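# Transfer the 96-well plate from nest N1 to nest N2

## Task

Relocate the 96-well culture plate out of plate nest N1 and into plate nest N2 so that it rests level within N2's locators, has well A1 at the nest corner labelled A1, and has its lid seated all the way down; then open the gripper(s) and pull the arms away.

## Robot and tools

Robot: two 6-joint arms named left_arm and right_arm, each ending in a parallel two-finger gripper. Scene frame: origin on the table surface midway between the arms, +x pointing out across the table, +z up, and left_arm on the +y side. The names left and right refer to the arms, not to image sides. Viewed from where the arms stand, N1 is the left nest (toward +y) and N2 the right one (toward -y). The plate begins in N1 with A1 at the A1-marked corner, so keep its orientation when moving it. Arm bases in the scene frame: left_arm at (+0.040, +0.263, 0) m, quat_wxyz (+0.999, 0, 0, -0.035); right_arm at (-0.020, -0.325, 0) m, quat_wxyz (+0.996, 0, 0, +0.093).

Tool execute_actions, argument actions: a list that is empty or holds exactly one item.
- Empty list: nothing new is commanded; returns the current state together with camera pictures.
- Motion item: {"rows": [...], "steps": n}. rows holds 1 to 15 rows; steps is 1 to 15 (default 15), each step lasting 1/30 s, and a motion needs at least 10 steps. One row is applied per step; if rows run out, the final row repeats. Every row is one flat list of 14 numbers covering both arms, even if only one moves: left_arm waist, shoulder, elbow, wrist pitch, wrist yaw, wrist roll, opening, then the same seven for right_arm. The joint values are absolute target angles in radians (the same convention as the Joint positions readout), not offsets. Opening is on a scale from -1 (closed) to +1 (fully open).
- Wait item: {"steps": n} with n up to 300; it sends no command and returns when n steps have elapsed since the previous result, with your reply time counted in.
- pictures (boolean, optional): set true to get images with a motion or wait result.
A rejected call sends nothing to the robot.

Joint ranges (rad), same for both arms: waist -2.880..2.880, shoulder 0.000..3.142, elbow 0.000..3.019, wrist pitch -1.693..1.571, wrist yaw -1.571..1.571, wrist roll -2.094..2.094. A call is rejected if a target exceeds an end by more than 0.019 rad and is also beyond the joint's last reported angle. True ends may differ by up to 0.019 rad; a target past a true end is clipped there, and the result then reports "joint sent to its limit" (possibly about a still-running earlier action). Absence of that line does not prove more travel is available.

Motion behaviour: speed is limited. Each step, the target sent to a joint stays within a fixed lead of its measured angle: waist 0.264, shoulder 0.32, elbow 0.276, wrist pitch 0.33, wrist yaw 0.186, wrist roll 0.522 rad. If an arm's targets would place its gripper over 70 mm from where it is, all its targets are pulled back proportionally. Very small commanded moves of a few mm may not shift the hand. Arms keep heading for the last row sent while you think or wait, until everything has nearly stopped or a step is HELD; after that only a new action moves them further. Fingers already in motion finish moving. Each result is captured 10 steps before its action ends; those remaining steps execute during your reply, and the next action starts only afterward.

Results: a state line 'left_arm: ... | right_arm: ...' gives each gripper's end_effector_position (metres, scene frame) and end_effector_quat_wxyz. This point lies between the finger pads, roughly 1 cm behind the fingertips; fingers point along the gripper's +z and close along its y. Printed positions can be off from reality, more so at long reach. Joint positions and Joint velocities give, per arm, the six joints (rad, rad/s) and then the pad gap (m, m/s; 0.094 m is fully open). grip_measured is the measured opening on the command scale (each gripper may read off by about 1 mm, consistently). To hold something, keep commanding an opening below grip_measured: about 0.03 lower grips firmly, less lower grips gently. Pad force tops out near 50-62 N; thin parts under about 2 mm get less. "joint command not followed" means the clearance check altered or blocked some joint targets; the rest of the row still ran. HELD marks steps on which your row, or part of it, was not sent. MOTOR HOT appears from 85 °C; at 100 °C an OVER-TEMPERATURE FAULT drops that arm and its gripper until cooled, so do not hold loads longer than needed.

Tool zoom_image: camera (cam_high, cam_low, cam_left_wrist or cam_right_wrist) and region [x0, y0, x1, y1] in pixels of that camera's latest image, origin top-left, at most 504 by 504. All cameras are 504x504; calibration figures are supplied, with wrist camera poses derived from joint readings and small per-scene errors.

Tool read_manual: optional section "licences"; returns only URDF licence text and moves nothing.

Tool finished_scene: scene (integer) ends that scene for good and reports whether the goal holds; call it only once the plate sits correctly and the grippers are released and withdrawn. Replying without any tool call ends everything.

Avoid: letting the plate fall more than a few millimetres, knocking anything off the table, arms striking or pressing each other, slamming or shoving hard, and jerky motion. Loose objects may occasionally get a brief push from outside.

Each tool is called after "Request:" in YAML: its name, and indented under it one key for each argument.

## Session

Request:
execute_actions:
  actions: []

Scene clock: 0.00 s of 13200.00 s.
left_arm: end_effector_position=(+0.5213, +0.5641, +0.3211) grip_measured=+1.000 end_effector_quat_wxyz=(+0.064, -0.436, +0.885, +0.149) | right_arm: end_effector_position=(-0.0265, +0.2043, +0.2351) grip_measured=+1.000 end_effector_quat_wxyz=(-0.077, +0.792, -0.512, -0.324)
Joint positions: left_arm=[ 0.541  1.753  1.929 -1.61  -0.296 -0.425  0.094] | right_arm=[ 1.237  1.466  1.258 -0.903 -0.519 -0.446  0.094]
Joint velocities: left_arm=[ 0.024 -0.005 -0.007  0.002  0.022 -0.007  0.   ] | right_arm=[-0.005  0.015 -0.002  0.012  0.066 -0.007  0.   ]

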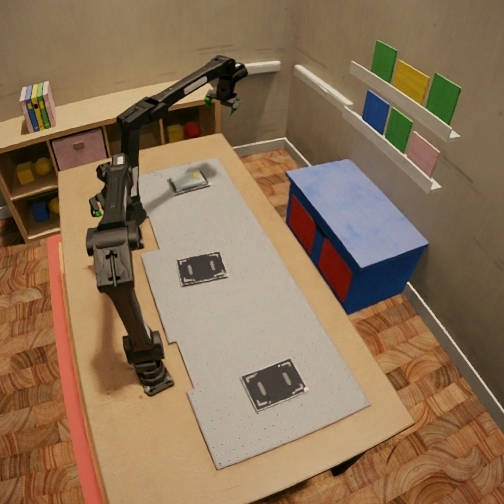

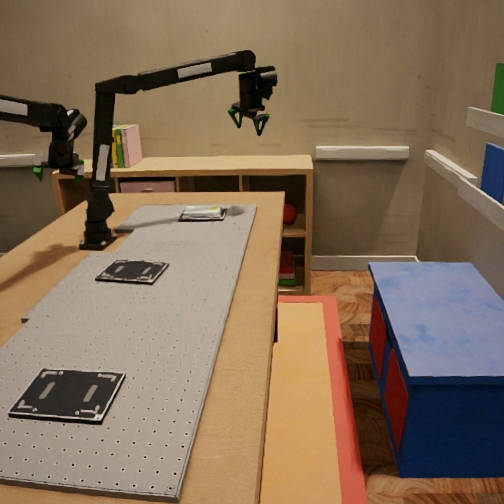

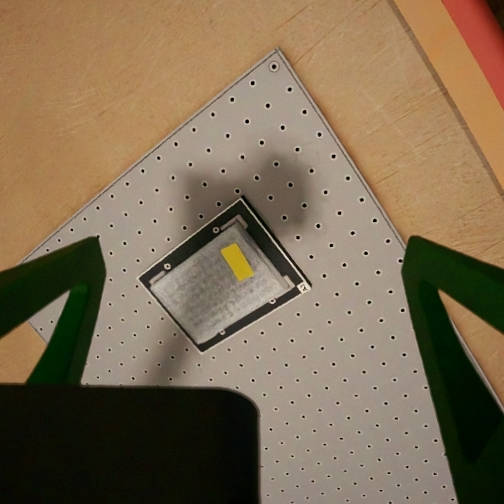

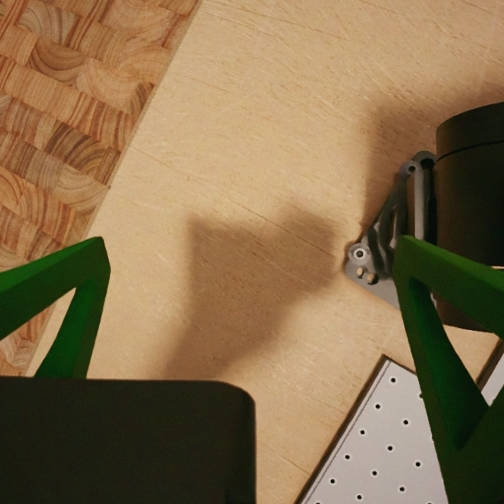

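Request:
zoom_image:
  camera: "cam_high"
  region: [150, 230, 330, 430]

Request:
zoom_image:
  camera: "cam_left_wrist"
  region: [120, 180, 330, 370]

Request:
zoom_image:
  camera: "cam_low"
  region: [0, 190, 250, 440]

Region (150, 230, 330, 430) of cam_high's 504x504 image, scaled by 2.520, with more detail than that image has; it fills the left 454 columns of this view, and the rest is white.

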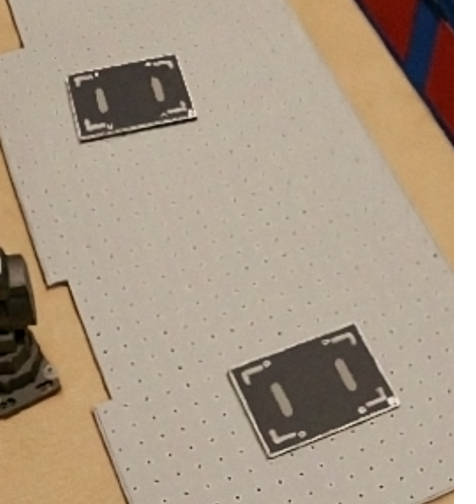

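Region (120, 180, 330, 370) of cam_left_wrist's 504x504 image, scaled by 2.400, with more detail than that image has; it fills the top 456 rows of this view, and the rest is white.

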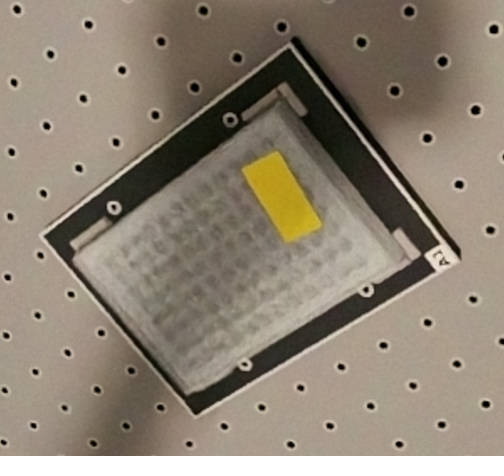

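Region (0, 190, 250, 440) of cam_low's 504x504 image, scaled by 2.016, with more detail than that image has.

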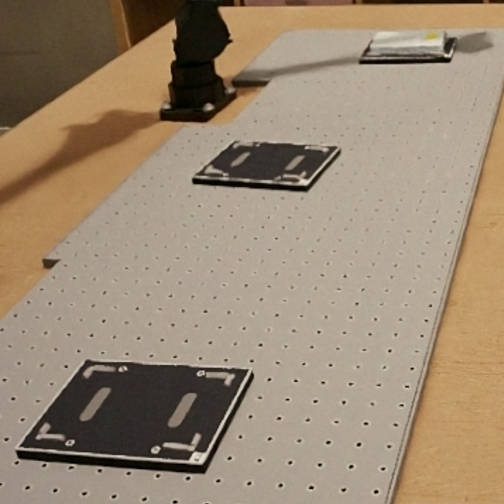

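Request:
execute_actions:
  actions:
    - {"rows":[[0.721,1.439,1.037,-1.169,0,0.6,1,-0.664,1.41,1.02,-1.18,0,-0.53,1]]}

Request:
execute_actions:
  actions:
    - {"steps":75}
  pictures: true

Scene clock: 3.07 s of 13200.00 s.
left_arm: end_effector_position=(+0.4985, +0.5585, +0.2916) grip_measured=+1.000 end_effector_quat_wxyz=(+0.157, -0.313, +0.935, +0.052) | right_arm: end_effector_position=(+0.0301, +0.1461, +0.1845) grip_measured=+1.000 end_effector_quat_wxyz=(-0.052, +0.781, -0.585, -0.212)
Joint positions: left_arm=[ 0.635  1.556  1.592 -1.276 -0.025 -0.076  0.094] | right_arm=[ 1.158  1.434  1.159 -1.016 -0.344 -0.464  0.094]
Joint velocities: left_arm=[ 0.904 -1.499 -2.259  1.389  0.403  2.352  0.   ] | right_arm=[-0.845 -0.161 -0.73  -0.691  1.033 -0.051  0.   ]
Steps of this call (steps 1 to 87: nothing new was sent; steps 88 to 92: the first 5 steps of this action). Readings (joint positions):
88: left_arm=[0.549 1.736 1.899 -1.565 -0.243 -0.377] | right_arm=[1.232 1.465 1.251 -0.916 -0.491 -0.450]
89: left_arm=[0.560 1.699 1.833 -1.487 -0.173 -0.314] | right_arm=[1.223 1.457 1.235 -0.940 -0.458 -0.454]
91: left_arm=[0.606 1.607 1.674 -1.332 -0.049 -0.159] | right_arm=[1.184 1.440 1.185 -0.992 -0.385 -0.461]
92: the state above

Scene clock: 5.57 s of 13200.00 s.
left_arm: end_effector_position=(+0.3423, +0.4992, +0.1112) grip_measured=+1.000 end_effector_quat_wxyz=(-0.014, -0.038, +0.999, -0.009) | right_arm: end_effector_position=(+0.3211, -0.5064, +0.1232) grip_measured=+1.000 end_effector_quat_wxyz=(+0.003, -0.015, +1.000, -0.003)
Joint positions: left_arm=[ 0.732  1.452  1.026 -1.179 -0.003  0.587  0.094] | right_arm=[-0.672  1.418  1.025 -1.169  0.003 -0.517  0.094]
Joint velocities: left_arm=[-0.005  0.005 -0.007 -0.007 -0.051 -0.022  0.   ] | right_arm=[-0.015  0.005  0.012 -0.002 -0.037 -0.037  0.   ]
Kept back: nothing.
Steps of this call (steps 1 to 10: the last 10 steps of your previous action; steps 11 to 60: the robot went on to your last target; steps 61 to 75: nothing new was sent). Readings (joint positions):
1: left_arm=[0.665 1.508 1.516 -1.242 -0.016 0.001] | right_arm=[1.126 1.431 1.135 -1.038 -0.300 -0.468]
2: left_arm=[0.692 1.467 1.447 -1.225 -0.014 0.069] | right_arm=[1.091 1.430 1.113 -1.059 -0.253 -0.472]
4: left_arm=[0.729 1.412 1.333 -1.214 -0.014 0.178] | right_arm=[1.011 1.430 1.075 -1.093 -0.151 -0.478]
8: left_arm=[0.739 1.391 1.149 -1.197 -0.007 0.343] | right_arm=[0.809 1.430 1.034 -1.137 -0.033 -0.491]
75: the state above
All arms were judged still, so your last target was given up. Only a new action makes them travel on or press farther. Fingers that are still opening or closing keep moving.
camera_calibration (this result's frames):
cam_left_wrist: T_world_to_cam=[[0.0678868, -0.997628, 0.0113683, 0.475333], [-0.79231, -0.0469834, 0.608307, 0.232317], [-0.606331, -0.0503033, -0.79362, 0.444476], [0, 0, 0, 1]] pos_world=[0.421298, 0.50748, 0.206021]
cam_right_wrist: T_world_to_cam=[[0.0239214, -0.999706, 0.00391493, -0.514678], [-0.810636, -0.0171052, 0.5853, 0.186588], [-0.585061, -0.0171748, -0.810807, 0.406744], [0, 0, 0, 1]] pos_world=[0.401536, -0.50435, 0.222596]

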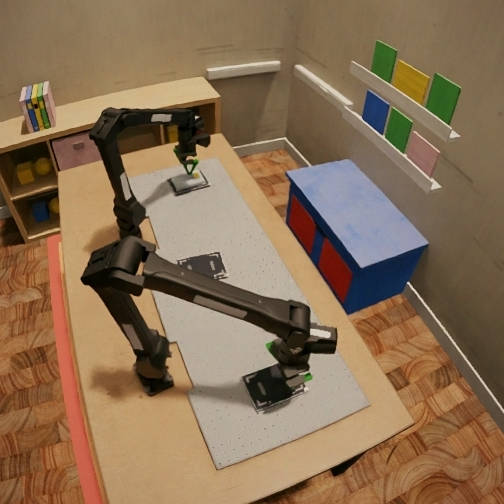

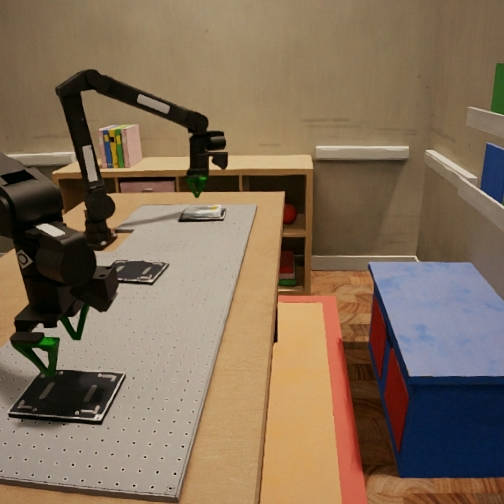

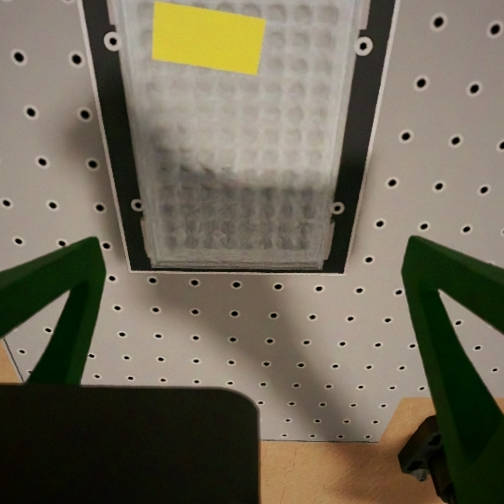

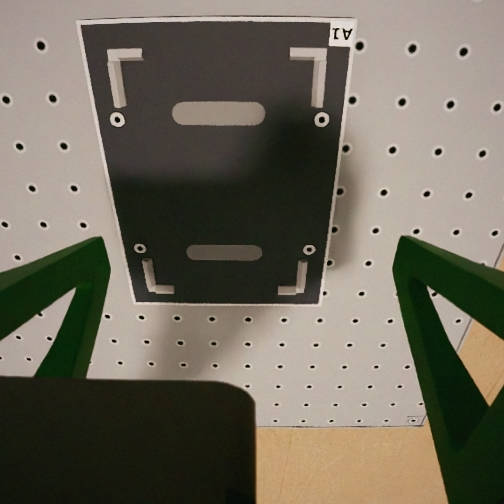

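Request:
execute_actions:
  actions:
    - {"rows":[[0.752,1.518,0.956,-0.99,0,0.635,1,-0.664,1.41,1.02,-1.18,0,-0.53,1]]}

Request:
execute_actions:
  actions:
    - {"steps":25}
  pictures: true

Scene clock: 7.27 s of 13200.00 s.
left_arm: end_effector_position=(+0.3541, +0.5116, +0.0786) grip_measured=+1.000 end_effector_quat_wxyz=(+0.015, -0.030, +0.999, +0.013) | right_arm: end_effector_position=(+0.3211, -0.5064, +0.1232) grip_measured=+1.000 end_effector_quat_wxyz=(+0.003, -0.015, +1.000, -0.003)
Joint positions: left_arm=[ 0.739  1.492  0.974 -1.014 -0.003  0.61   0.094] | right_arm=[-0.672  1.418  1.025 -1.169  0.003 -0.517  0.094]
Joint velocities: left_arm=[ 0.044  0.405 -0.178  0.232  0.095  0.095  0.   ] | right_arm=[-0.015 -0.005 -0.007 -0.032 -0.022  0.081  0.   ]
Steps of this call (steps 1 to 46: nothing new was sent; steps 47 to 51: the first 5 steps of this action). Readings (joint positions):
47: left_arm=[0.733 1.453 1.016 -1.144 -0.003 0.592] | right_arm=[-0.672 1.418 1.025 -1.169 0.003 -0.517]
48: left_arm=[0.734 1.455 1.002 -1.087 -0.003 0.599] | right_arm=[-0.672 1.418 1.025 -1.169 0.003 -0.517]
50: left_arm=[0.737 1.478 0.980 -1.026 -0.003 0.607] | right_arm=[-0.672 1.418 1.025 -1.169 0.003 -0.517]
51: the state above

Scene clock: 8.10 s of 13200.00 s.
left_arm: end_effector_position=(+0.3496, +0.5092, +0.0605) grip_measured=+1.000 end_effector_quat_wxyz=(+0.001, -0.025, +1.000, +0.002) | right_arm: end_effector_position=(+0.3211, -0.5064, +0.1232) grip_measured=+1.000 end_effector_quat_wxyz=(+0.003, -0.015, +1.000, -0.003)
Joint positions: left_arm=[ 0.741  1.527  0.959 -0.999 -0.003  0.622  0.094] | right_arm=[-0.672  1.418  1.025 -1.169  0.003 -0.517  0.094]
Joint velocities: left_arm=[-0.005 -0.005 -0.002  0.007 -0.051 -0.066  0.   ] | right_arm=[-0.015 -0.015 -0.007  0.012  0.007  0.051  0.   ]
Kept back: nothing.
Steps of this call (steps 1 to 10: the last 10 steps of your previous action; steps 11 to 25: the robot went on to your last target). Readings (joint positions):
1: left_arm=[0.740 1.504 0.969 -1.007 -0.003 0.612] | right_arm=[-0.672 1.418 1.025 -1.169 0.003 -0.517]
2: left_arm=[0.740 1.515 0.965 -1.004 -0.003 0.614] | right_arm=[-0.672 1.418 1.025 -1.169 0.003 -0.517]
4: left_arm=[0.741 1.526 0.960 -1.002 -0.003 0.617] | right_arm=[-0.672 1.418 1.025 -1.169 0.003 -0.517]
8: left_arm=[0.741 1.527 0.959 -1.000 -0.003 0.620] | right_arm=[-0.672 1.418 1.025 -1.169 0.003 -0.517]
25: the state above
camera_calibration (this result's frames):
cam_left_wrist: T_world_to_cam=[[0.0415769, -0.999094, -0.00909214, 0.49662], [-0.81106, -0.0390634, 0.583658, 0.273439], [-0.583484, -0.0168924, -0.811949, 0.385333], [0, 0, 0, 1]] pos_world=[0.425963, 0.513361, 0.157791]
cam_right_wrist: T_world_to_cam=[[0.0239214, -0.999706, 0.00391493, -0.514678], [-0.810636, -0.0171052, 0.5853, 0.186588], [-0.585061, -0.0171748, -0.810807, 0.406744], [0, 0, 0, 1]] pos_world=[0.401536, -0.50435, 0.222596]

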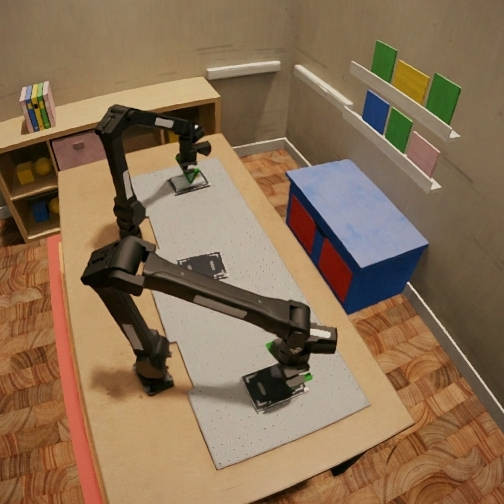

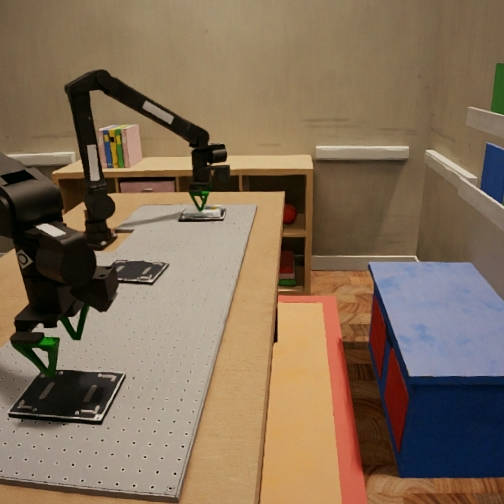

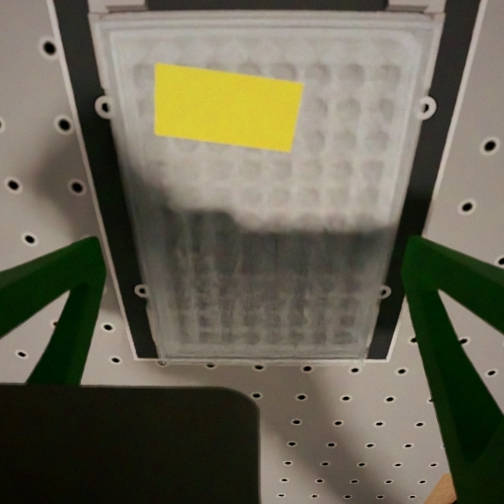

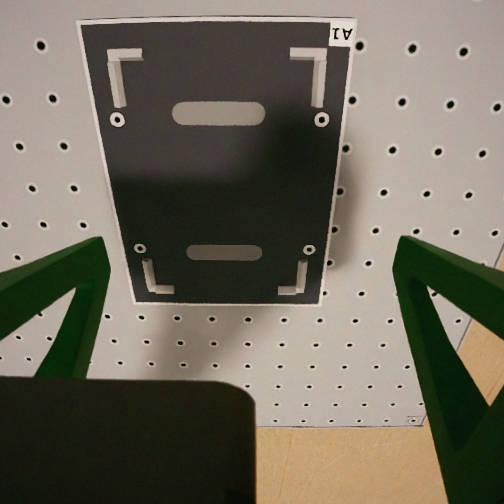

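Request:
execute_actions:
  actions:
    - {"rows":[[0.717,1.518,0.956,-0.99,0,0.597,1,-0.664,1.41,1.02,-1.18,0,-0.53,1]]}

Request:
execute_actions:
  actions:
    - {"steps":20}
  pictures: true

Scene clock: 9.17 s of 13200.00 s.
left_arm: end_effector_position=(+0.3520, +0.5061, +0.0605) grip_measured=+1.000 end_effector_quat_wxyz=(+0.001, -0.024, +1.000, +0.002) | right_arm: end_effector_position=(+0.3211, -0.5064, +0.1232) grip_measured=+1.000 end_effector_quat_wxyz=(+0.003, -0.015, +1.000, -0.003)
Joint positions: left_arm=[ 0.731  1.527  0.959 -0.999 -0.003  0.614  0.094] | right_arm=[-0.672  1.418  1.025 -1.169  0.003 -0.517  0.094]
Joint velocities: left_arm=[-0.073 -0.005 -0.012 -0.007  0.007 -0.051  0.   ] | right_arm=[-0.005  0.005 -0.002 -0.007 -0.051 -0.037  0.   ]
Steps of this call (steps 1 to 15: the robot went on to your last target; steps 16 to 27: nothing new was sent; steps 28 to 32: the first 5 steps of this action). Readings (joint positions):
28: left_arm=[0.740 1.527 0.959 -0.999 -0.003 0.620] | right_arm=[-0.672 1.418 1.025 -1.169 0.003 -0.517]
29: left_arm=[0.739 1.527 0.959 -0.999 -0.003 0.618] | right_arm=[-0.672 1.418 1.025 -1.169 0.003 -0.517]
31: left_arm=[0.734 1.527 0.959 -0.999 -0.003 0.615] | right_arm=[-0.672 1.418 1.025 -1.169 0.003 -0.517]
32: the state above

Scene clock: 9.83 s of 13200.00 s.
left_arm: end_effector_position=(+0.3530, +0.5049, +0.0605) grip_measured=+1.000 end_effector_quat_wxyz=(+0.001, -0.024, +1.000, +0.002) | right_arm: end_effector_position=(+0.3211, -0.5064, +0.1232) grip_measured=+1.000 end_effector_quat_wxyz=(+0.003, -0.015, +1.000, -0.003)
Joint positions: left_arm=[ 0.727  1.527  0.959 -0.999 -0.003  0.61   0.094] | right_arm=[-0.672  1.418  1.025 -1.169  0.003 -0.517  0.094]
Joint velocities: left_arm=[-0.005  0.005 -0.007  0.007  0.007 -0.037  0.   ] | right_arm=[-0.015 -0.005 -0.002 -0.012 -0.007  0.066  0.   ]
Kept back: nothing.
Steps of this call (steps 1 to 10: the last 10 steps of your previous action; steps 11 to 15: the robot went on to your last target; steps 16 to 20: nothing new was sent). Readings (joint positions):
1: left_arm=[0.729 1.527 0.959 -0.999 -0.003 0.613] | right_arm=[-0.672 1.418 1.025 -1.169 0.003 -0.517]
2: left_arm=[0.728 1.527 0.959 -0.999 -0.003 0.613] | right_arm=[-0.672 1.418 1.025 -1.169 0.003 -0.517]
4: left_arm=[0.727 1.527 0.959 -0.999 -0.003 0.612] | right_arm=[-0.672 1.418 1.025 -1.169 0.003 -0.517]
8: left_arm=[0.727 1.527 0.959 -0.999 -0.003 0.611] | right_arm=[-0.672 1.418 1.025 -1.169 0.003 -0.517]
20: the state above
All arms were judged still, so your last target was given up. Only a new action makes them travel on or press farther. Fingers that are still opening or closing keep moving.
camera_calibration (this result's frames):
cam_left_wrist: T_world_to_cam=[[0.0392903, -0.999187, -0.00907752, 0.493057], [-0.811175, -0.0371994, 0.583619, 0.275093], [-0.583482, -0.0155671, -0.811977, 0.386548], [0, 0, 0, 1]] pos_world=[0.42932, 0.508907, 0.157795]
cam_right_wrist: T_world_to_cam=[[0.0239214, -0.999706, 0.00391493, -0.514678], [-0.810636, -0.0171052, 0.5853, 0.186588], [-0.585061, -0.0171748, -0.810807, 0.406744], [0, 0, 0, 1]] pos_world=[0.401536, -0.50435, 0.222596]

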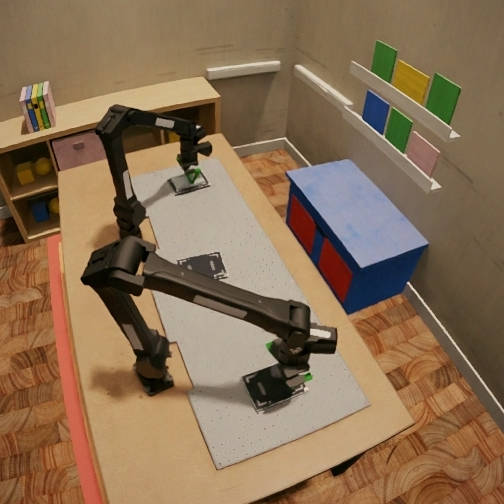

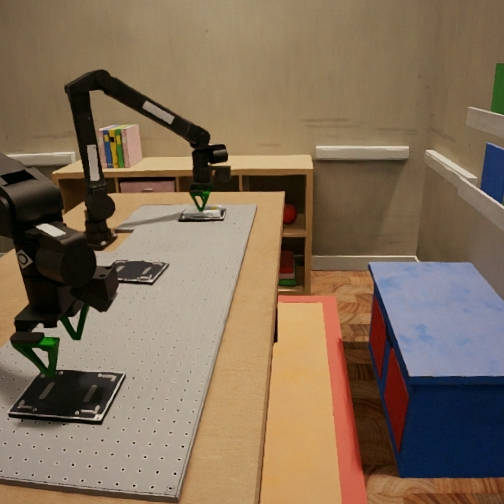

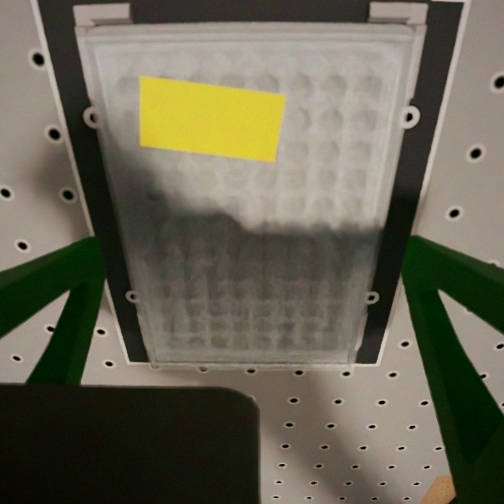

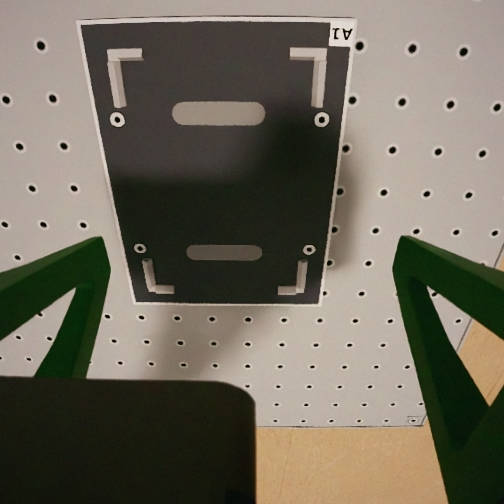

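Centred. Descend.

Request:
execute_actions:
  actions:
    - {"rows":[[0.727,1.535,0.94,-0.965,0,0.61,1,-0.664,1.41,1.02,-1.18,0,-0.53,1],[0.727,1.535,0.94,-0.965,0,0.61,1,-0.664,1.41,1.02,-1.18,0,-0.53,1],[0.727,1.535,0.94,-0.965,0,0.61,1,-0.664,1.41,1.02,-1.18,0,-0.53,1],[0.727,1.548,0.925,-0.935,0,0.61,1,-0.664,1.41,1.02,-1.18,0,-0.53,1]]}

Request:
execute_actions:
  actions:
    - {"steps":20}
  pictures: true

Request:
zoom_image:
  camera: "cam_low"
  region: [170, 185, 240, 230]

Scene clock: 10.53 s of 13200.00 s.
left_arm: end_effector_position=(+0.3554, +0.5068, +0.0559) grip_measured=+1.000 end_effector_quat_wxyz=(+0.010, -0.024, +1.000, +0.009) | right_arm: end_effector_position=(+0.3211, -0.5064, +0.1232) grip_measured=+1.000 end_effector_quat_wxyz=(+0.003, -0.015, +1.000, -0.003)
Joint positions: left_arm=[ 0.727  1.527  0.945 -0.961 -0.003  0.61   0.094] | right_arm=[-0.672  1.418  1.025 -1.169  0.003 -0.517  0.094]
Joint velocities: left_arm=[-0.005  0.024 -0.139  0.286 -0.022  0.037  0.   ] | right_arm=[ 0.005 -0.005 -0.017 -0.037 -0.066 -0.066  0.   ]
Steps of this call (steps 1 to 16: nothing new was sent; steps 17 to 21: the first 5 steps of this action). Readings (joint positions):
17: left_arm=[0.727 1.527 0.957 -0.995 -0.003 0.610] | right_arm=[-0.672 1.418 1.025 -1.169 0.003 -0.517]
18: left_arm=[0.727 1.527 0.956 -0.987 -0.003 0.610] | right_arm=[-0.672 1.418 1.025 -1.169 0.003 -0.517]
20: left_arm=[0.727 1.527 0.949 -0.972 -0.003 0.610] | right_arm=[-0.672 1.418 1.025 -1.169 0.003 -0.517]
21: the state above

Scene clock: 11.20 s of 13200.00 s.
left_arm: end_effector_position=(+0.3536, +0.5054, +0.0483) grip_measured=+1.000 end_effector_quat_wxyz=(+0.008, -0.024, +1.000, +0.007) | right_arm: end_effector_position=(+0.3211, -0.5064, +0.1232) grip_measured=+1.000 end_effector_quat_wxyz=(+0.003, -0.015, +1.000, -0.003)
Joint positions: left_arm=[ 0.727  1.538  0.933 -0.945 -0.003  0.61   0.094] | right_arm=[-0.672  1.418  1.025 -1.169  0.003 -0.517  0.094]
Joint velocities: left_arm=[-0.005 -0.015 -0.002  0.007  0.037 -0.095  0.   ] | right_arm=[-0.005 -0.005 -0.012 -0.002 -0.051 -0.081  0.   ]
Kept back: nothing.
Steps of this call (steps 1 to 10: the last 10 steps of your previous action; steps 11 to 20: the robot went on to your last target). Readings (joint positions):
1: left_arm=[0.727 1.529 0.941 -0.954 -0.003 0.610] | right_arm=[-0.672 1.418 1.025 -1.169 0.003 -0.517]
2: left_arm=[0.727 1.531 0.938 -0.950 -0.003 0.610] | right_arm=[-0.672 1.418 1.025 -1.169 0.003 -0.517]
4: left_arm=[0.727 1.535 0.935 -0.947 -0.003 0.610] | right_arm=[-0.672 1.418 1.025 -1.169 0.003 -0.517]
8: left_arm=[0.727 1.538 0.933 -0.946 -0.003 0.610] | right_arm=[-0.672 1.418 1.025 -1.169 0.003 -0.517]
20: the state above
camera_calibration (this result's frames):
cam_left_wrist: T_world_to_cam=[[0.0398681, -0.99902, -0.0192405, 0.493606], [-0.819186, -0.0437052, 0.57186, 0.289424], [-0.572141, -0.00703743, -0.820125, 0.369092], [0, 0, 0, 1]] pos_world=[0.428585, 0.508369, 0.146689]
cam_right_wrist: T_world_to_cam=[[0.0239214, -0.999706, 0.00391493, -0.514678], [-0.810636, -0.0171052, 0.5853, 0.186588], [-0.585061, -0.0171748, -0.810807, 0.406744], [0, 0, 0, 1]] pos_world=[0.401536, -0.50435, 0.222596]

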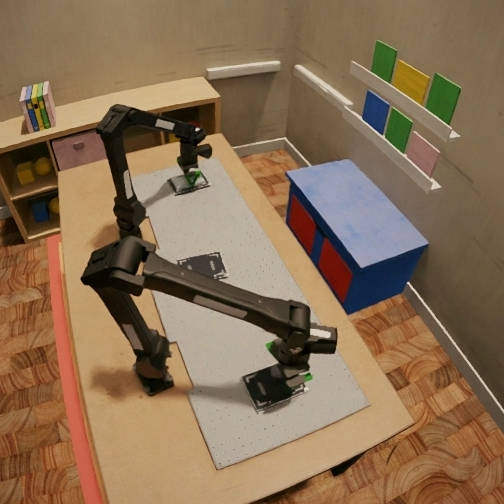

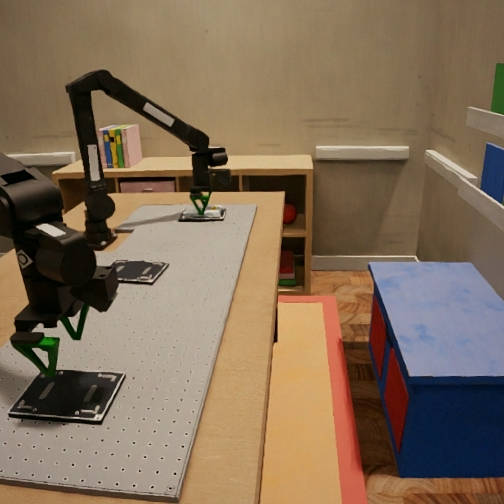

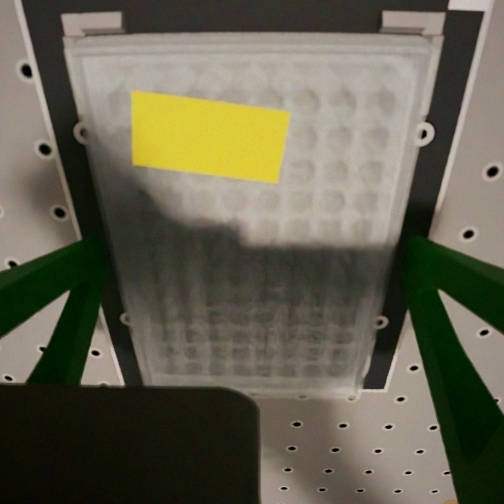

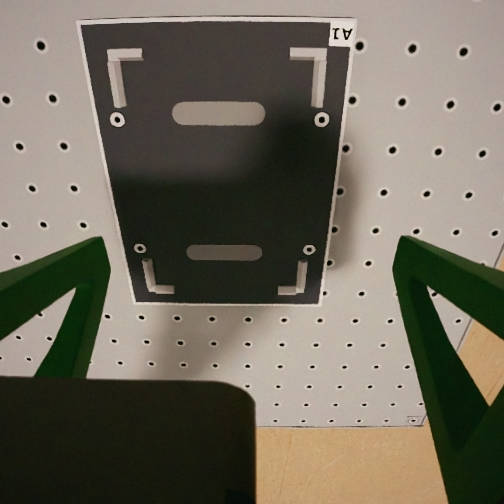

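Region (170, 185, 240, 230) of cam_low's 504x504 image, scaled by 7.200, with more detail than that image has; it fills the top 324 rows of this view, and the rest is white.

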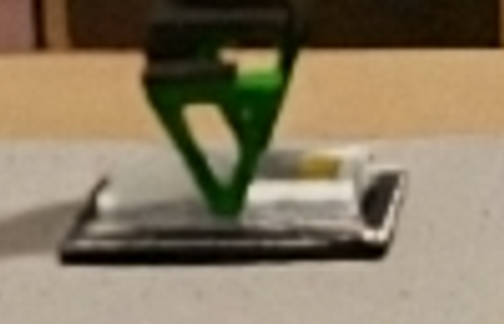

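Request:
execute_actions:
  actions:
    - {"rows":[[0.727,1.576,0.925,-0.935,0,0.61,1,-0.664,1.41,1.02,-1.18,0,-0.53,1]]}

Request:
execute_actions:
  actions:
    - {"steps":20}
  pictures: true

Request:
zoom_image:
  camera: "cam_low"
  region: [170, 185, 240, 230]

Scene clock: 11.83 s of 13200.00 s.
left_arm: end_effector_position=(+0.3525, +0.5046, +0.0410) grip_measured=+1.000 end_effector_quat_wxyz=(+0.000, -0.024, +1.000, +0.002) | right_arm: end_effector_position=(+0.3211, -0.5064, +0.1232) grip_measured=+1.000 end_effector_quat_wxyz=(+0.003, -0.015, +1.000, -0.003)
Joint positions: left_arm=[ 0.727  1.558  0.933 -0.944 -0.003  0.61   0.094] | right_arm=[-0.672  1.418  1.025 -1.169  0.003 -0.517  0.094]
Joint velocities: left_arm=[-0.005  0.142  0.002 -0.002 -0.037 -0.022  0.   ] | right_arm=[-0.005 -0.005 -0.012 -0.002  0.11  -0.051  0.   ]
Steps of this call (steps 1 to 14: the robot went on to your last target; steps 15 to 19: the first 5 steps of this action). Readings (joint positions):
15: left_arm=[0.727 1.540 0.933 -0.945 -0.003 0.610] | right_arm=[-0.672 1.418 1.025 -1.169 0.003 -0.517]
16: left_arm=[0.727 1.543 0.933 -0.944 -0.003 0.610] | right_arm=[-0.672 1.418 1.025 -1.169 0.003 -0.517]
18: left_arm=[0.727 1.553 0.933 -0.944 -0.003 0.610] | right_arm=[-0.672 1.418 1.025 -1.169 0.003 -0.517]
19: the state above

Scene clock: 12.50 s of 13200.00 s.
left_arm: end_effector_position=(+0.3518, +0.5039, +0.0368) grip_measured=+1.000 end_effector_quat_wxyz=(-0.004, -0.024, +1.000, -0.002) | right_arm: end_effector_position=(+0.3211, -0.5064, +0.1232) grip_measured=+1.000 end_effector_quat_wxyz=(+0.003, -0.015, +1.000, -0.003)
Joint positions: left_arm=[ 0.727  1.569  0.933 -0.944 -0.002  0.61   0.094] | right_arm=[-0.672  1.418  1.025 -1.169  0.003 -0.517  0.094]
Joint velocities: left_arm=[ 0.005  0.005 -0.002  0.002 -0.022  0.022  0.   ] | right_arm=[ 0.005 -0.015  0.002 -0.022 -0.022 -0.022  0.   ]
Kept back: nothing.
Steps of this call (steps 1 to 10: the last 10 steps of your previous action; steps 11 to 20: the robot went on to your last target). Readings (joint positions):
1: left_arm=[0.727 1.562 0.933 -0.944 -0.003 0.610] | right_arm=[-0.672 1.418 1.025 -1.169 0.003 -0.517]
2: left_arm=[0.727 1.566 0.933 -0.944 -0.003 0.610] | right_arm=[-0.672 1.418 1.025 -1.169 0.003 -0.517]
4: left_arm=[0.727 1.569 0.933 -0.944 -0.002 0.610] | right_arm=[-0.672 1.418 1.025 -1.169 0.003 -0.517]
8: left_arm=[0.727 1.569 0.933 -0.944 -0.002 0.610] | right_arm=[-0.672 1.418 1.025 -1.169 0.003 -0.517]
20: the state above
camera_calibration (this result's frames):
cam_left_wrist: T_world_to_cam=[[0.0396223, -0.999213, -0.00191501, 0.49152], [-0.8058, -0.0330859, 0.591262, 0.283699], [-0.59086, -0.021884, -0.806477, 0.37214], [0, 0, 0, 1]] pos_world=[0.429013, 0.508664, 0.133323]
cam_right_wrist: T_world_to_cam=[[0.0239214, -0.999706, 0.00391493, -0.514678], [-0.810636, -0.0171052, 0.5853, 0.186588], [-0.585061, -0.0171748, -0.810807, 0.406744], [0, 0, 0, 1]] pos_world=[0.401536, -0.50435, 0.222596]

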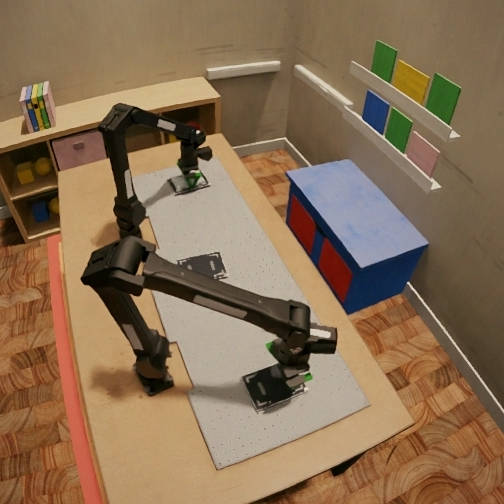

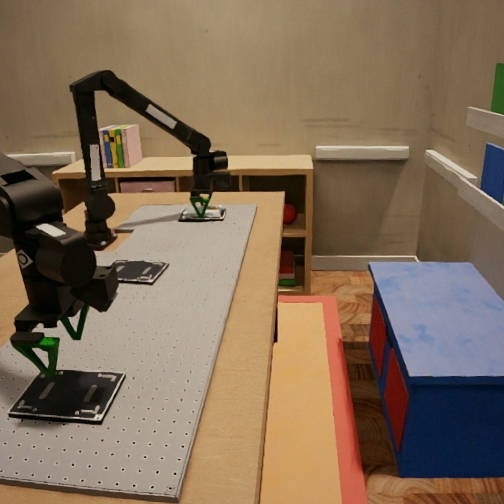

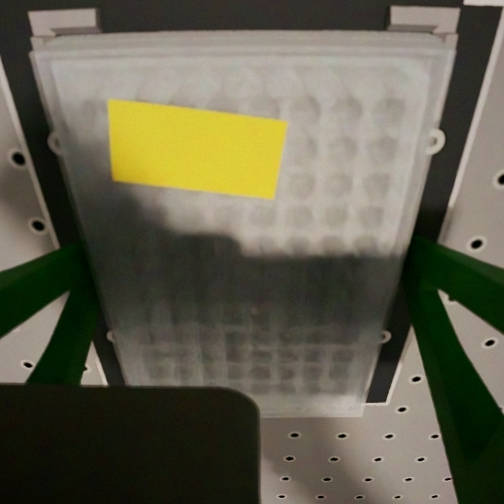

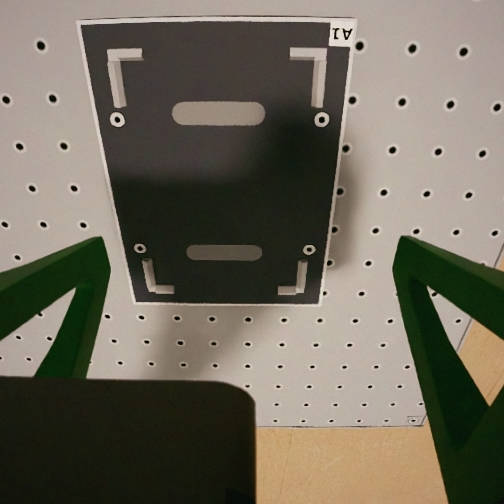

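Region (170, 185, 240, 230) of cam_low's 504x504 image, scaled by 7.200, with more detail than that image has; it fills the top 324 rows of this view, and the rest is white.

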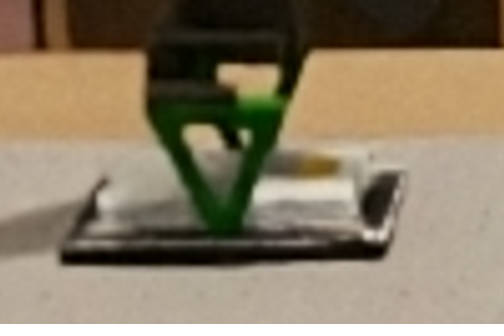

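Request:
execute_actions:
  actions:
    - {"rows":[[0.74,1.58,0.925,-0.935,0,0.61,0.78,-0.664,1.41,1.02,-1.18,0,-0.53,1]]}

Request:
execute_actions:
  actions:
    - {"steps":20}

Scene clock: 13.03 s of 13200.00 s.
left_arm: end_effector_position=(+0.3516, +0.5061, +0.0367) grip_measured=+0.807 end_effector_quat_wxyz=(-0.002, -0.026, +1.000, +0.000) | right_arm: end_effector_position=(+0.3211, -0.5064, +0.1232) grip_measured=+1.000 end_effector_quat_wxyz=(+0.003, -0.015, +1.000, -0.003)
Joint positions: left_arm=[ 0.731  1.569  0.933 -0.939 -0.003  0.61   0.085] | right_arm=[-0.672  1.418  1.025 -1.169  0.003 -0.517  0.094]
Joint velocities: left_arm=[-0.005 -0.005 -0.007 -0.017 -0.022 -0.037 -0.001] | right_arm=[-0.005 -0.005 -0.012 -0.017 -0.066 -0.051  0.   ]
Steps of this call (steps 1 to 11: the robot went on to your last target; steps 12 to 16: the first 5 steps of this action). Readings (joint positions):
12: left_arm=[0.727 1.569 0.933 -0.943 -0.003 0.610] | right_arm=[-0.672 1.418 1.025 -1.169 0.003 -0.517]
13: left_arm=[0.729 1.569 0.933 -0.940 -0.006 0.610] | right_arm=[-0.672 1.418 1.025 -1.169 0.003 -0.517]
15: left_arm=[0.731 1.569 0.933 -0.939 -0.003 0.610] | right_arm=[-0.672 1.418 1.025 -1.169 0.003 -0.517]
16: the state above

Scene clock: 13.70 s of 13200.00 s.
left_arm: end_effector_position=(+0.3516, +0.5061, +0.0367) grip_measured=+0.807 end_effector_quat_wxyz=(-0.002, -0.026, +1.000, +0.000) | right_arm: end_effector_position=(+0.3211, -0.5064, +0.1232) grip_measured=+1.000 end_effector_quat_wxyz=(+0.003, -0.015, +1.000, -0.003)
Joint positions: left_arm=[ 0.731  1.569  0.933 -0.939 -0.003  0.61   0.085] | right_arm=[-0.672  1.418  1.025 -1.169  0.003 -0.517  0.094]
Joint velocities: left_arm=[-0.005 -0.015 -0.007 -0.002 -0.051 -0.051 -0.001] | right_arm=[-0.015 -0.005  0.012 -0.012 -0.022 -0.022  0.   ]
Kept back: nothing.
Steps of this call (steps 1 to 10: the last 10 steps of your previous action; steps 11 to 15: the robot went on to your last target; steps 16 to 20: nothing new was sent). Readings (joint positions):
1: left_arm=[0.731 1.569 0.933 -0.939 -0.003 0.610] | right_arm=[-0.672 1.418 1.025 -1.169 0.003 -0.517]
2: left_arm=[0.731 1.569 0.933 -0.939 -0.003 0.610] | right_arm=[-0.672 1.418 1.025 -1.169 0.003 -0.517]
4: left_arm=[0.731 1.569 0.933 -0.939 -0.003 0.610] | right_arm=[-0.672 1.418 1.025 -1.169 0.003 -0.517]
8: left_arm=[0.731 1.569 0.933 -0.939 -0.003 0.610] | right_arm=[-0.672 1.418 1.025 -1.169 0.003 -0.517]
20: the state above
All arms were judged still, so your last target was given up. Only a new action makes them travel on or press farther. Fingers that are still opening or closing keep moving.

Request:
execute_actions:
  actions:
    - {"rows":[[0.731,1.55,0.945,-0.96,0,0.61,0.775,-0.664,1.41,1.02,-1.18,0,-0.53,1],[0.731,1.54,0.955,-0.98,0,0.61,0.775,-0.664,1.41,1.02,-1.18,0,-0.53,1],[0.731,1.53,0.962,-1.0,0,0.61,0.775,-0.664,1.41,1.02,-1.18,0,-0.53,1],[0.731,1.52,0.97,-1.015,0,0.61,0.775,-0.664,1.41,1.02,-1.18,0,-0.53,1],[0.731,1.51,0.978,-1.03,0,0.61,0.775,-0.664,1.41,1.02,-1.18,0,-0.53,1],[0.731,1.5,0.985,-1.05,0,0.61,0.775,-0.664,1.41,1.02,-1.18,0,-0.53,1],[0.731,1.49,0.993,-1.07,0,0.61,0.775,-0.664,1.41,1.02,-1.18,0,-0.53,1],[0.731,1.47,1.005,-1.095,0,0.61,0.775,-0.664,1.41,1.02,-1.18,0,-0.53,1]]}

Request:
execute_actions:
  actions:
    - {"steps":15}
  pictures: true

Scene clock: 14.67 s of 13200.00 s.
left_arm: end_effector_position=(+0.3473, +0.5024, +0.0427) grip_measured=+0.807 end_effector_quat_wxyz=(-0.009, -0.025, +1.000, -0.006) | right_arm: end_effector_position=(+0.3211, -0.5064, +0.1232) grip_measured=+1.000 end_effector_quat_wxyz=(+0.003, -0.015, +1.000, -0.003)
Joint positions: left_arm=[ 0.731  1.556  0.937 -0.973 -0.001  0.611  0.085] | right_arm=[-0.672  1.418  1.025 -1.169  0.003 -0.517  0.094]
Joint velocities: left_arm=[ 0.005 -0.23   0.012 -0.559 -0.051  0.007 -0.   ] | right_arm=[-0.005 -0.005  0.007 -0.002  0.007  0.007  0.   ]
Steps of this call (steps 1 to 24: nothing new was sent; steps 25 to 29: the first 5 steps of this action). Readings (joint positions):
25: left_arm=[0.731 1.569 0.933 -0.941 -0.003 0.610] | right_arm=[-0.672 1.418 1.025 -1.169 0.003 -0.517]
26: left_arm=[0.731 1.568 0.933 -0.944 -0.003 0.610] | right_arm=[-0.672 1.418 1.025 -1.169 0.003 -0.517]
28: left_arm=[0.731 1.562 0.935 -0.957 -0.002 0.611] | right_arm=[-0.672 1.418 1.025 -1.169 0.003 -0.517]
29: the state above

Scene clock: 15.17 s of 13200.00 s.
left_arm: end_effector_position=(+0.3374, +0.4946, +0.0810) grip_measured=+0.807 end_effector_quat_wxyz=(-0.012, -0.025, +1.000, -0.008) | right_arm: end_effector_position=(+0.3211, -0.5064, +0.1232) grip_measured=+1.000 end_effector_quat_wxyz=(+0.003, -0.015, +1.000, -0.003)
Joint positions: left_arm=[ 0.731  1.471  0.958 -1.087 -0.001  0.611  0.085] | right_arm=[-0.672  1.418  1.025 -1.169  0.003 -0.517  0.094]
Joint velocities: left_arm=[-0.015  0.005  0.007 -0.002 -0.022 -0.051 -0.   ] | right_arm=[-0.005 -0.015 -0.012 -0.012 -0.051 -0.037  0.   ]
Kept back: nothing.
Steps of this call (steps 1 to 10: the last 10 steps of your previous action; steps 11 to 15: the robot went on to your last target). Readings (joint positions):
1: left_arm=[0.731 1.547 0.937 -0.994 -0.001 0.611] | right_arm=[-0.672 1.418 1.025 -1.169 0.003 -0.517]
2: left_arm=[0.731 1.537 0.937 -1.018 -0.001 0.611] | right_arm=[-0.672 1.418 1.025 -1.169 0.003 -0.517]
4: left_arm=[0.731 1.512 0.939 -1.062 -0.001 0.611] | right_arm=[-0.672 1.418 1.025 -1.169 0.003 -0.517]
8: left_arm=[0.731 1.475 0.950 -1.086 -0.001 0.611] | right_arm=[-0.672 1.418 1.025 -1.169 0.003 -0.517]
15: the state above
camera_calibration (this result's frames):
cam_left_wrist: T_world_to_cam=[[0.0431392, -0.99901, 0.0108807, 0.480559], [-0.796066, -0.027791, 0.604571, 0.238631], [-0.60367, -0.0347424, -0.796477, 0.40897], [0, 0, 0, 1]] pos_world=[0.416118, 0.500923, 0.176237]
cam_right_wrist: T_world_to_cam=[[0.0239214, -0.999706, 0.00391493, -0.514678], [-0.810636, -0.0171052, 0.5853, 0.186588], [-0.585061, -0.0171748, -0.810807, 0.406744], [0, 0, 0, 1]] pos_world=[0.401536, -0.50435, 0.222596]

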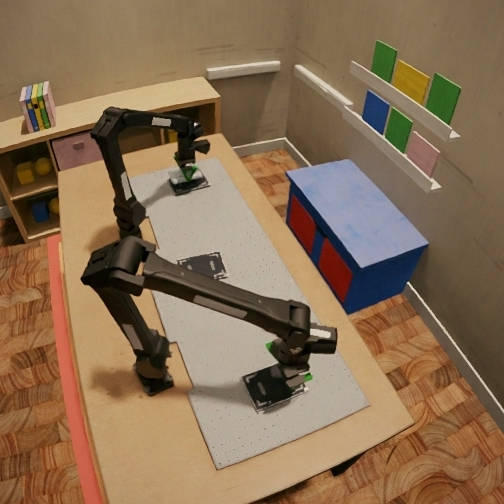

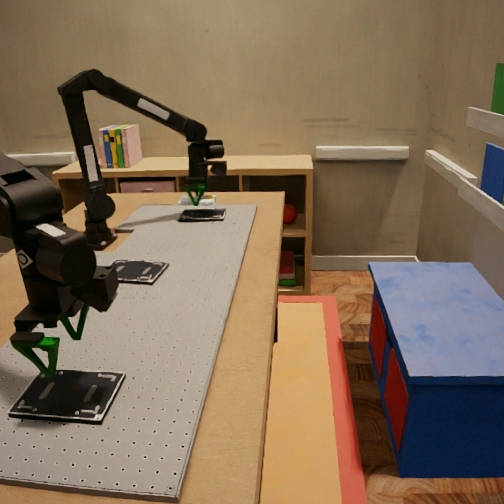

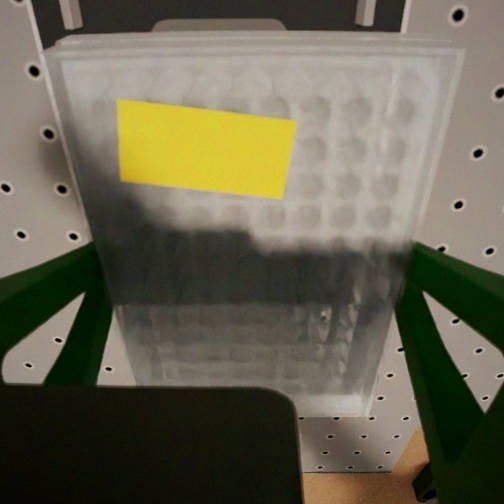

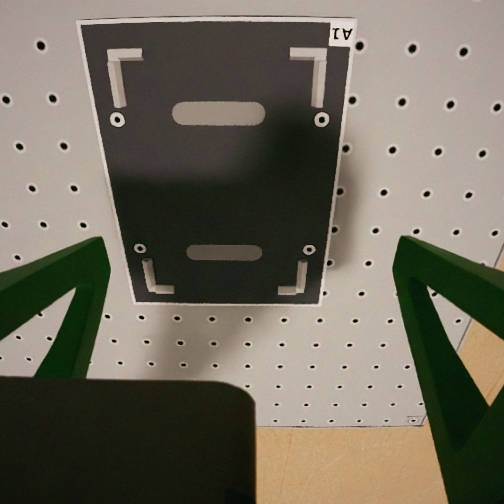

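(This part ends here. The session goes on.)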